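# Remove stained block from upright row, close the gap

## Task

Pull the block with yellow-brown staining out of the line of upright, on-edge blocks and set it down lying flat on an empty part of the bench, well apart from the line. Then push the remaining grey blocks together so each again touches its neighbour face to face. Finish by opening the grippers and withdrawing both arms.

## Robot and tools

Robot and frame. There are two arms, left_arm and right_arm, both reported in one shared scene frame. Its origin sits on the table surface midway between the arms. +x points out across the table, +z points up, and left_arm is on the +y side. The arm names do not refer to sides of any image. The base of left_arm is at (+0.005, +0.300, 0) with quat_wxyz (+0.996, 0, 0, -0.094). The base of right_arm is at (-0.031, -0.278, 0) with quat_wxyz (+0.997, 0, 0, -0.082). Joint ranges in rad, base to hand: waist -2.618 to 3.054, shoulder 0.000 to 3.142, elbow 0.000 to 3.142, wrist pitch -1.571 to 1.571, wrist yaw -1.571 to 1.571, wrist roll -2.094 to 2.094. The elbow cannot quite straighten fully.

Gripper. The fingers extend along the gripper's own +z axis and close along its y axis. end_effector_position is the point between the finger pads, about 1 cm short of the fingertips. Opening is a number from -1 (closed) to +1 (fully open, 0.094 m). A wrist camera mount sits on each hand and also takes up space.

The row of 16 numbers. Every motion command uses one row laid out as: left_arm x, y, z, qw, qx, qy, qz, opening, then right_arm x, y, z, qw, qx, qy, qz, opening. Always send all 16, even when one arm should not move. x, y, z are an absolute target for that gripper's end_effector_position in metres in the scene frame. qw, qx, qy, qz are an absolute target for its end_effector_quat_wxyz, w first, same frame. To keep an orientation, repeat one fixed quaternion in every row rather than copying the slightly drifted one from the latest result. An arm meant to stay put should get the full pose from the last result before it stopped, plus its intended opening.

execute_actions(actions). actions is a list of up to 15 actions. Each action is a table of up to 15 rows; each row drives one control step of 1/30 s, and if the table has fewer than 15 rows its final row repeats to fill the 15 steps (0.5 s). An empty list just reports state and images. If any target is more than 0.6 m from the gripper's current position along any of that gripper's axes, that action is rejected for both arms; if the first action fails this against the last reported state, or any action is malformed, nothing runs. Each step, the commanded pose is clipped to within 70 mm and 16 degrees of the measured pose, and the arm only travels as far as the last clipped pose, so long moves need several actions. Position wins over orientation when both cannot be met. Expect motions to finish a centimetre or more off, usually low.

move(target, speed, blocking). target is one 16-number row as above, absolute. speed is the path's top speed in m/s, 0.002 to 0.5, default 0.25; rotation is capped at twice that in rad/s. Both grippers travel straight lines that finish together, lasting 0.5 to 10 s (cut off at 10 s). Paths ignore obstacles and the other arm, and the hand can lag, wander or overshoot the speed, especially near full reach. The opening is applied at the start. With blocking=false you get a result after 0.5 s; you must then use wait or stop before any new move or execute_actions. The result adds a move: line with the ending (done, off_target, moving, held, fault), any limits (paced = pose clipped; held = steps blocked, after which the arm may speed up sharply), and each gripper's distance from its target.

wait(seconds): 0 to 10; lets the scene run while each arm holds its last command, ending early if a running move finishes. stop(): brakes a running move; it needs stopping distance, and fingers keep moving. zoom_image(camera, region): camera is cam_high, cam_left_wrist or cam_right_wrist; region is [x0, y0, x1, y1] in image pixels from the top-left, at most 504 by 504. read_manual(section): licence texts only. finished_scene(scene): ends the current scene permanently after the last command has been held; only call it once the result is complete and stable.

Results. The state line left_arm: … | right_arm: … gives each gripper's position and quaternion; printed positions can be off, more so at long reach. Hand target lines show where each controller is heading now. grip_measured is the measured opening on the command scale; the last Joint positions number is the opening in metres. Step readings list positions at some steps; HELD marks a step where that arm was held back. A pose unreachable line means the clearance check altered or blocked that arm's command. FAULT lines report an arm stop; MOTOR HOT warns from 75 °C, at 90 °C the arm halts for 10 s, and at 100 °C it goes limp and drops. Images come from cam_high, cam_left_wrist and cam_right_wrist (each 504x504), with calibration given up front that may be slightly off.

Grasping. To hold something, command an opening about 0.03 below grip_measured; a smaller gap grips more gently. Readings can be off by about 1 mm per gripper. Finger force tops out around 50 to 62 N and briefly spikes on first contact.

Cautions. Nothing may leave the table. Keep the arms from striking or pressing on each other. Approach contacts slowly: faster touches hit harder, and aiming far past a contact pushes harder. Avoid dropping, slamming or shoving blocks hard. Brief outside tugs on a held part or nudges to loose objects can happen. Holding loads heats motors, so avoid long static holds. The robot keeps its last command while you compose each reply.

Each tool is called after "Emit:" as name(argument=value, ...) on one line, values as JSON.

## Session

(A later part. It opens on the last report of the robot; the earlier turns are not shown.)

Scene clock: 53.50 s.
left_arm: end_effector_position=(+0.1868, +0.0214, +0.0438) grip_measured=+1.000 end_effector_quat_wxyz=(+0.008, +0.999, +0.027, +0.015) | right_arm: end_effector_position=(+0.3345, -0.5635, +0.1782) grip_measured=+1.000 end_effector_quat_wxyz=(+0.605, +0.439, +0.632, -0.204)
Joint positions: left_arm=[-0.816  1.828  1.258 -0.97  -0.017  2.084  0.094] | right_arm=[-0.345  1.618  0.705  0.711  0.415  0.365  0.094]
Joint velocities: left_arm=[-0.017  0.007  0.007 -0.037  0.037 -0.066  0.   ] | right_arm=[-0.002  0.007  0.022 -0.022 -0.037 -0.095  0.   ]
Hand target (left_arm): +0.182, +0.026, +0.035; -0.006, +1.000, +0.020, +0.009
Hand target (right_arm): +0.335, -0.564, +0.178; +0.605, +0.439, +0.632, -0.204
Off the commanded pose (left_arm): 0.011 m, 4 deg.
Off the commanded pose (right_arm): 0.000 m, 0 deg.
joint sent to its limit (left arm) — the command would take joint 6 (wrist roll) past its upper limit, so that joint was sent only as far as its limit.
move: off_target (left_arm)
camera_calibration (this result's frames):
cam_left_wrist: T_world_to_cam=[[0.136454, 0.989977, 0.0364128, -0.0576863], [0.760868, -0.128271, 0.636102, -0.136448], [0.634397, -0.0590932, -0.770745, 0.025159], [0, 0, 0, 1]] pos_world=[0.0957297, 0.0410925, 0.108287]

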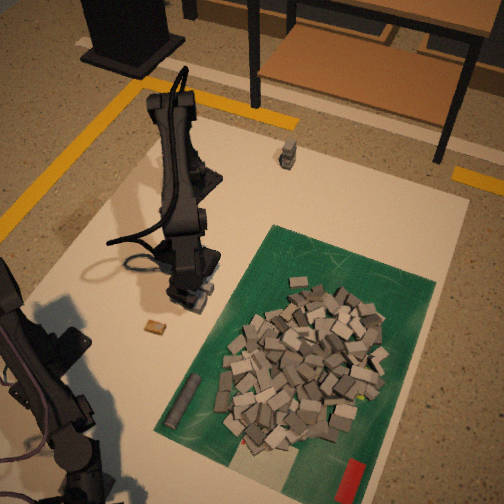

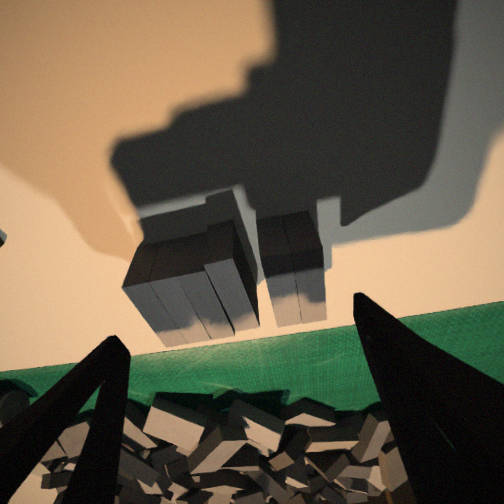

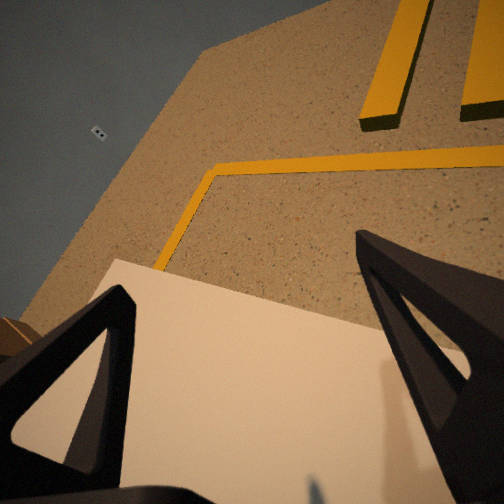

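Emit:
move(target=[0.181,0.026,0.010,0.0,1,0,0,1, 0.3345,-0.5635,0.1782,0.605,0.439,0.632,-0.204,1], speed=0.05)

Emit:
move(target=[0.185,0.022,0.019,0.0,1,0,0,0.3, 0.3345,-0.5635,0.1782,0.605,0.439,0.632,-0.204,1])

Emit:
move(target=[0.185,0.022,0.019,0.0,1,0,0,1, 0.3345,-0.5635,0.1782,0.605,0.439,0.632,-0.204,1])

Emit:
move(target=[0.185,0.022,0.12,0.0,1,0,0,1, 0.3345,-0.5635,0.1782,0.605,0.439,0.632,-0.204,1], speed=0.1)

Scene clock: 55.07 s.
left_arm: end_effector_position=(+0.1870, +0.0211, +0.0190) grip_measured=+1.000 end_effector_quat_wxyz=(+0.009, +0.999, +0.027, +0.015) | right_arm: end_effector_position=(+0.3345, -0.5635, +0.1782) grip_measured=+1.000 end_effector_quat_wxyz=(+0.605, +0.439, +0.632, -0.204)
Joint positions: left_arm=[-0.816  1.863  1.198 -0.875 -0.017  2.085  0.094] | right_arm=[-0.345  1.618  0.705  0.711  0.415  0.365  0.094]
Joint velocities: left_arm=[ 0.007 -0.002  0.007 -0.007  0.051  0.007  0.   ] | right_arm=[-0.002  0.002 -0.022  0.066  0.051  0.037  0.   ]
Hand target (left_arm): +0.181, +0.026, +0.011; -0.005, +1.000, +0.019, +0.008
Hand target (right_arm): +0.335, -0.564, +0.178; +0.605, +0.439, +0.632, -0.204
Off the commanded pose (left_arm): 0.012 m, 4 deg.
Off the commanded pose (right_arm): 0.000 m, 0 deg.
joint sent to its limit (left arm) — the command would take joint 6 (wrist roll) past its upper limit, so that joint was sent only as far as its limit.
move: off_target (left_arm)
camera_calibration (this result's frames):
cam_left_wrist: T_world_to_cam=[[0.136816, 0.989948, 0.0358441, -0.0566335], [0.760555, -0.128159, 0.6365, -0.120783], [0.634695, -0.059822, -0.770444, 0.00591416], [0, 0, 0, 1]] pos_world=[0.0958564, 0.0409386, 0.0834645]

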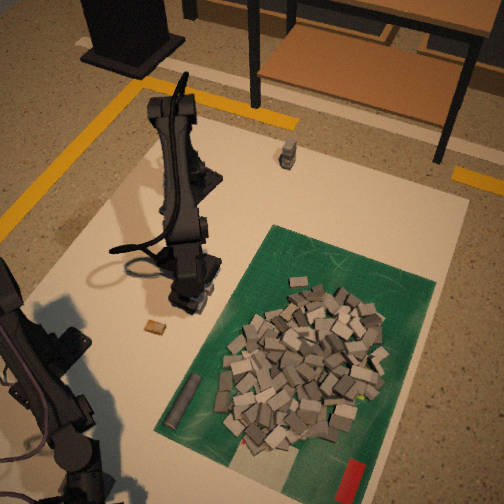

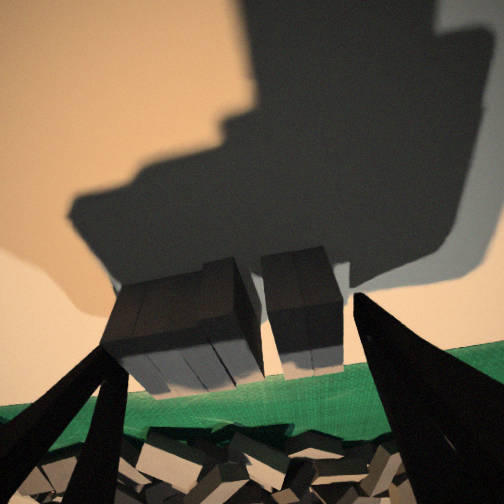

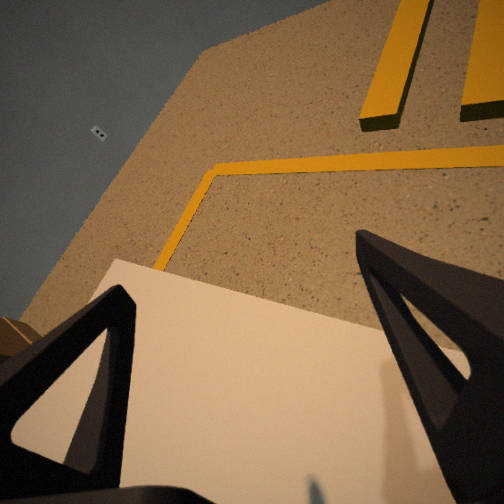

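Scene clock: 55.77 s.
left_arm: end_effector_position=(+0.1874, +0.0204, +0.0191) grip_measured=+0.429 end_effector_quat_wxyz=(+0.010, +0.999, +0.026, +0.016) | right_arm: end_effector_position=(+0.3345, -0.5635, +0.1782) grip_measured=+1.000 end_effector_quat_wxyz=(+0.605, +0.439, +0.632, -0.204)
Joint positions: left_arm=[-0.816  1.863  1.198 -0.871 -0.017  2.085  0.067] | right_arm=[-0.345  1.618  0.705  0.711  0.415  0.365  0.094]
Joint velocities: left_arm=[ 0.002 -0.002  0.002 -0.066 -0.066  0.051  0.001] | right_arm=[-0.012  0.002  0.002 -0.007  0.037  0.007  0.   ]
Hand target (left_arm): +0.185, +0.022, +0.019; -0.005, +1.000, +0.020, +0.009
Hand target (right_arm): +0.335, -0.564, +0.178; +0.605, +0.439, +0.632, -0.204
Off the commanded pose (left_arm): 0.003 m, 4 deg.
Off the commanded pose (right_arm): 0.000 m, 0 deg.
joint sent to its limit (left arm) — the command would take joint 6 (wrist roll) past its upper limit, so that joint was sent only as far as its limit.
move: off_target (left_arm)
camera_calibration (this result's frames):
cam_left_wrist: T_world_to_cam=[[0.137153, 0.99, 0.0329959, -0.0559507], [0.75953, -0.12649, 0.638055, -0.121072], [0.635849, -0.0624499, -0.769283, 0.00544967], [0, 0, 0, 1]] pos_world=[0.0961667, 0.0404171, 0.0832893]

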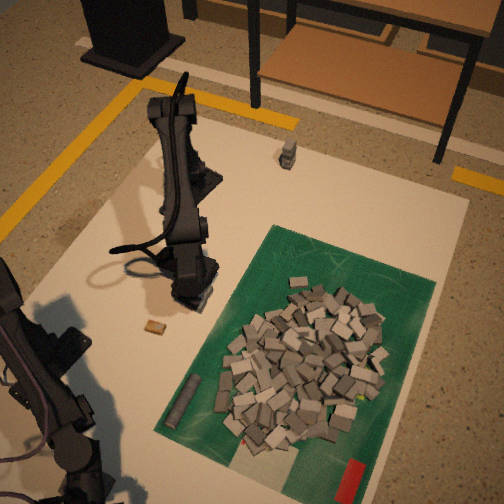

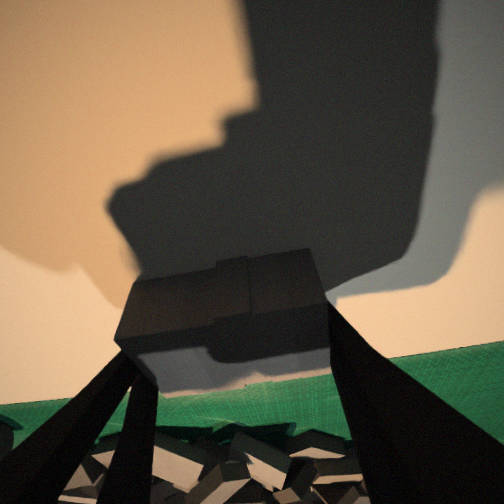

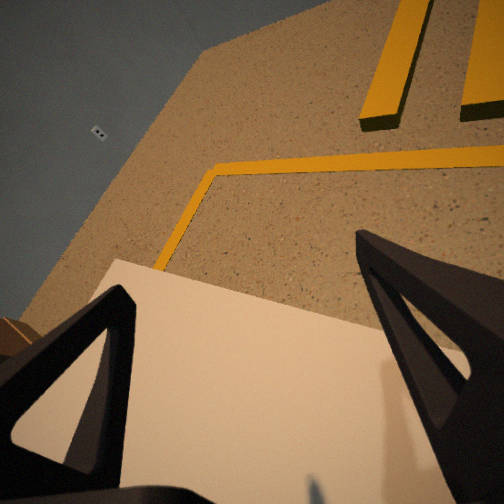

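Scene clock: 56.47 s.
left_arm: end_effector_position=(+0.1850, +0.0241, +0.0189) grip_measured=+1.000 end_effector_quat_wxyz=(+0.003, +1.000, +0.026, +0.011) | right_arm: end_effector_position=(+0.3345, -0.5635, +0.1782) grip_measured=+1.000 end_effector_quat_wxyz=(+0.605, +0.439, +0.632, -0.204)
Joint positions: left_arm=[-0.816  1.863  1.198 -0.889 -0.017  2.085  0.094] | right_arm=[-0.345  1.618  0.705  0.711  0.415  0.365  0.094]
Joint velocities: left_arm=[-0.007 -0.037 -0.012  0.022 -0.022 -0.037  0.   ] | right_arm=[-0.022 -0.012  0.012 -0.007 -0.007  0.022  0.   ]
Hand target (left_arm): +0.185, +0.022, +0.019; -0.005, +1.000, +0.020, +0.009
Hand target (right_arm): +0.335, -0.564, +0.178; +0.605, +0.439, +0.632, -0.204
Off the commanded pose (left_arm): 0.002 m, 3 deg.
Off the commanded pose (right_arm): 0.000 m, 0 deg.
joint sent to its limit (left arm) — the command would take joint 6 (wrist roll) past its upper limit, so that joint was sent only as far as its limit.
move: off_target (left_arm)
camera_calibration (this result's frames):
cam_left_wrist: T_world_to_cam=[[0.137537, 0.989398, 0.0466414, -0.0596548], [0.76563, -0.136069, 0.628726, -0.11943], [0.628407, -0.0507628, -0.776227, 0.00834896], [0, 0, 0, 1]] pos_world=[0.0943977, 0.0431953, 0.0843521]

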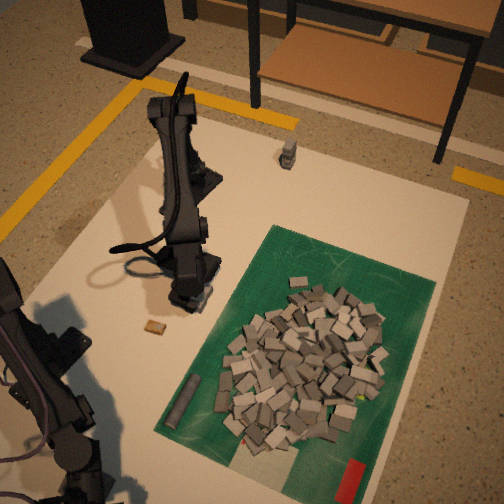

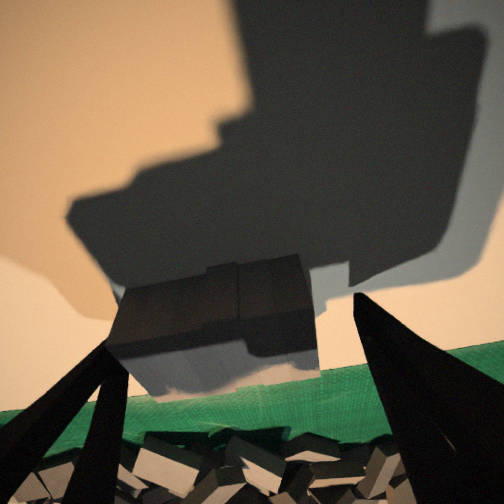

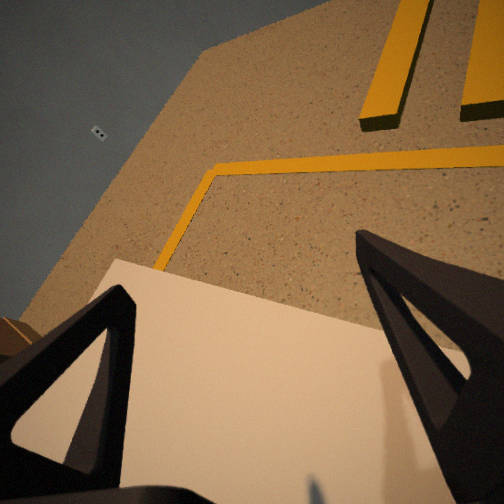

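Scene clock: 58.07 s.
left_arm: end_effector_position=(+0.1861, +0.0223, +0.1089) grip_measured=+1.000 end_effector_quat_wxyz=(-0.011, +1.000, +0.026, +0.003) | right_arm: end_effector_position=(+0.3345, -0.5635, +0.1782) grip_measured=+1.000 end_effector_quat_wxyz=(+0.605, +0.439, +0.632, -0.204)
Joint positions: left_arm=[-0.816  1.818  1.508 -1.278 -0.017  2.085  0.094] | right_arm=[-0.345  1.618  0.705  0.711  0.415  0.365  0.094]
Joint velocities: left_arm=[ 0.002  0.002  0.022 -0.037 -0.037 -0.051  0.   ] | right_arm=[-0.002 -0.002 -0.002 -0.022  0.022  0.007  0.   ]
Hand target (left_arm): +0.185, +0.021, +0.120; -0.005, +1.000, +0.020, +0.009
Hand target (right_arm): +0.335, -0.564, +0.178; +0.605, +0.439, +0.632, -0.204
Off the commanded pose (left_arm): 0.011 m, 3 deg.
Off the commanded pose (right_arm): 0.000 m, 0 deg.
joint sent to its limit (left arm) — the command would take joint 6 (wrist roll) past its upper limit, so that joint was sent only as far as its limit.
move: off_target (left_arm)
camera_calibration (this result's frames):
cam_left_wrist: T_world_to_cam=[[0.138564, 0.987785, 0.0712785, -0.0650416], [0.776429, -0.15303, 0.611343, -0.176834], [0.614783, -0.0293671, -0.78815, 0.0806723], [0, 0, 0, 1]] pos_world=[0.0967154, 0.0395554, 0.176324]

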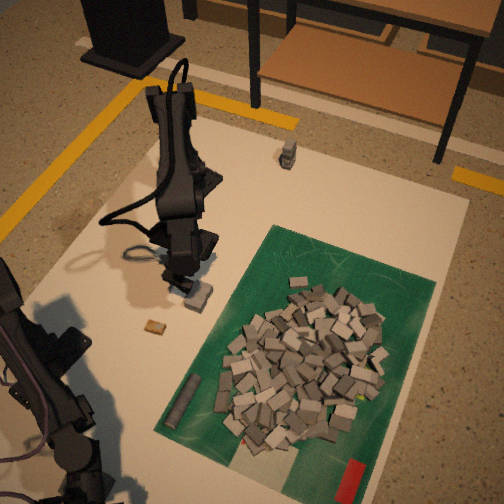

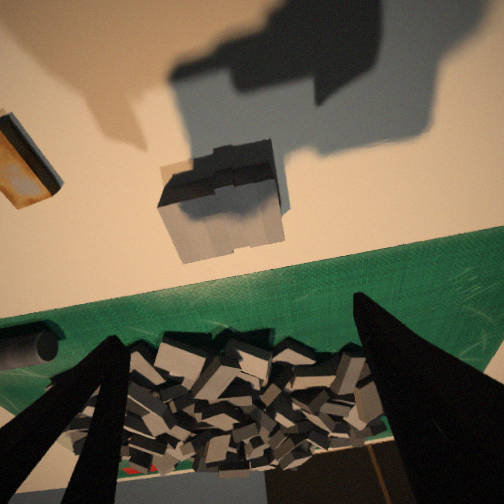

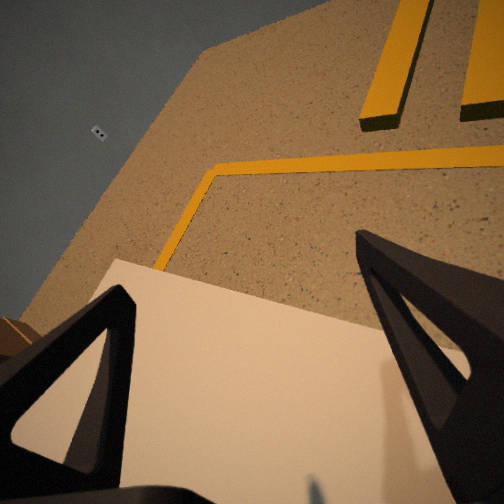

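Emit:
finished_scene(scene=1)

The scene is finished: the task was done.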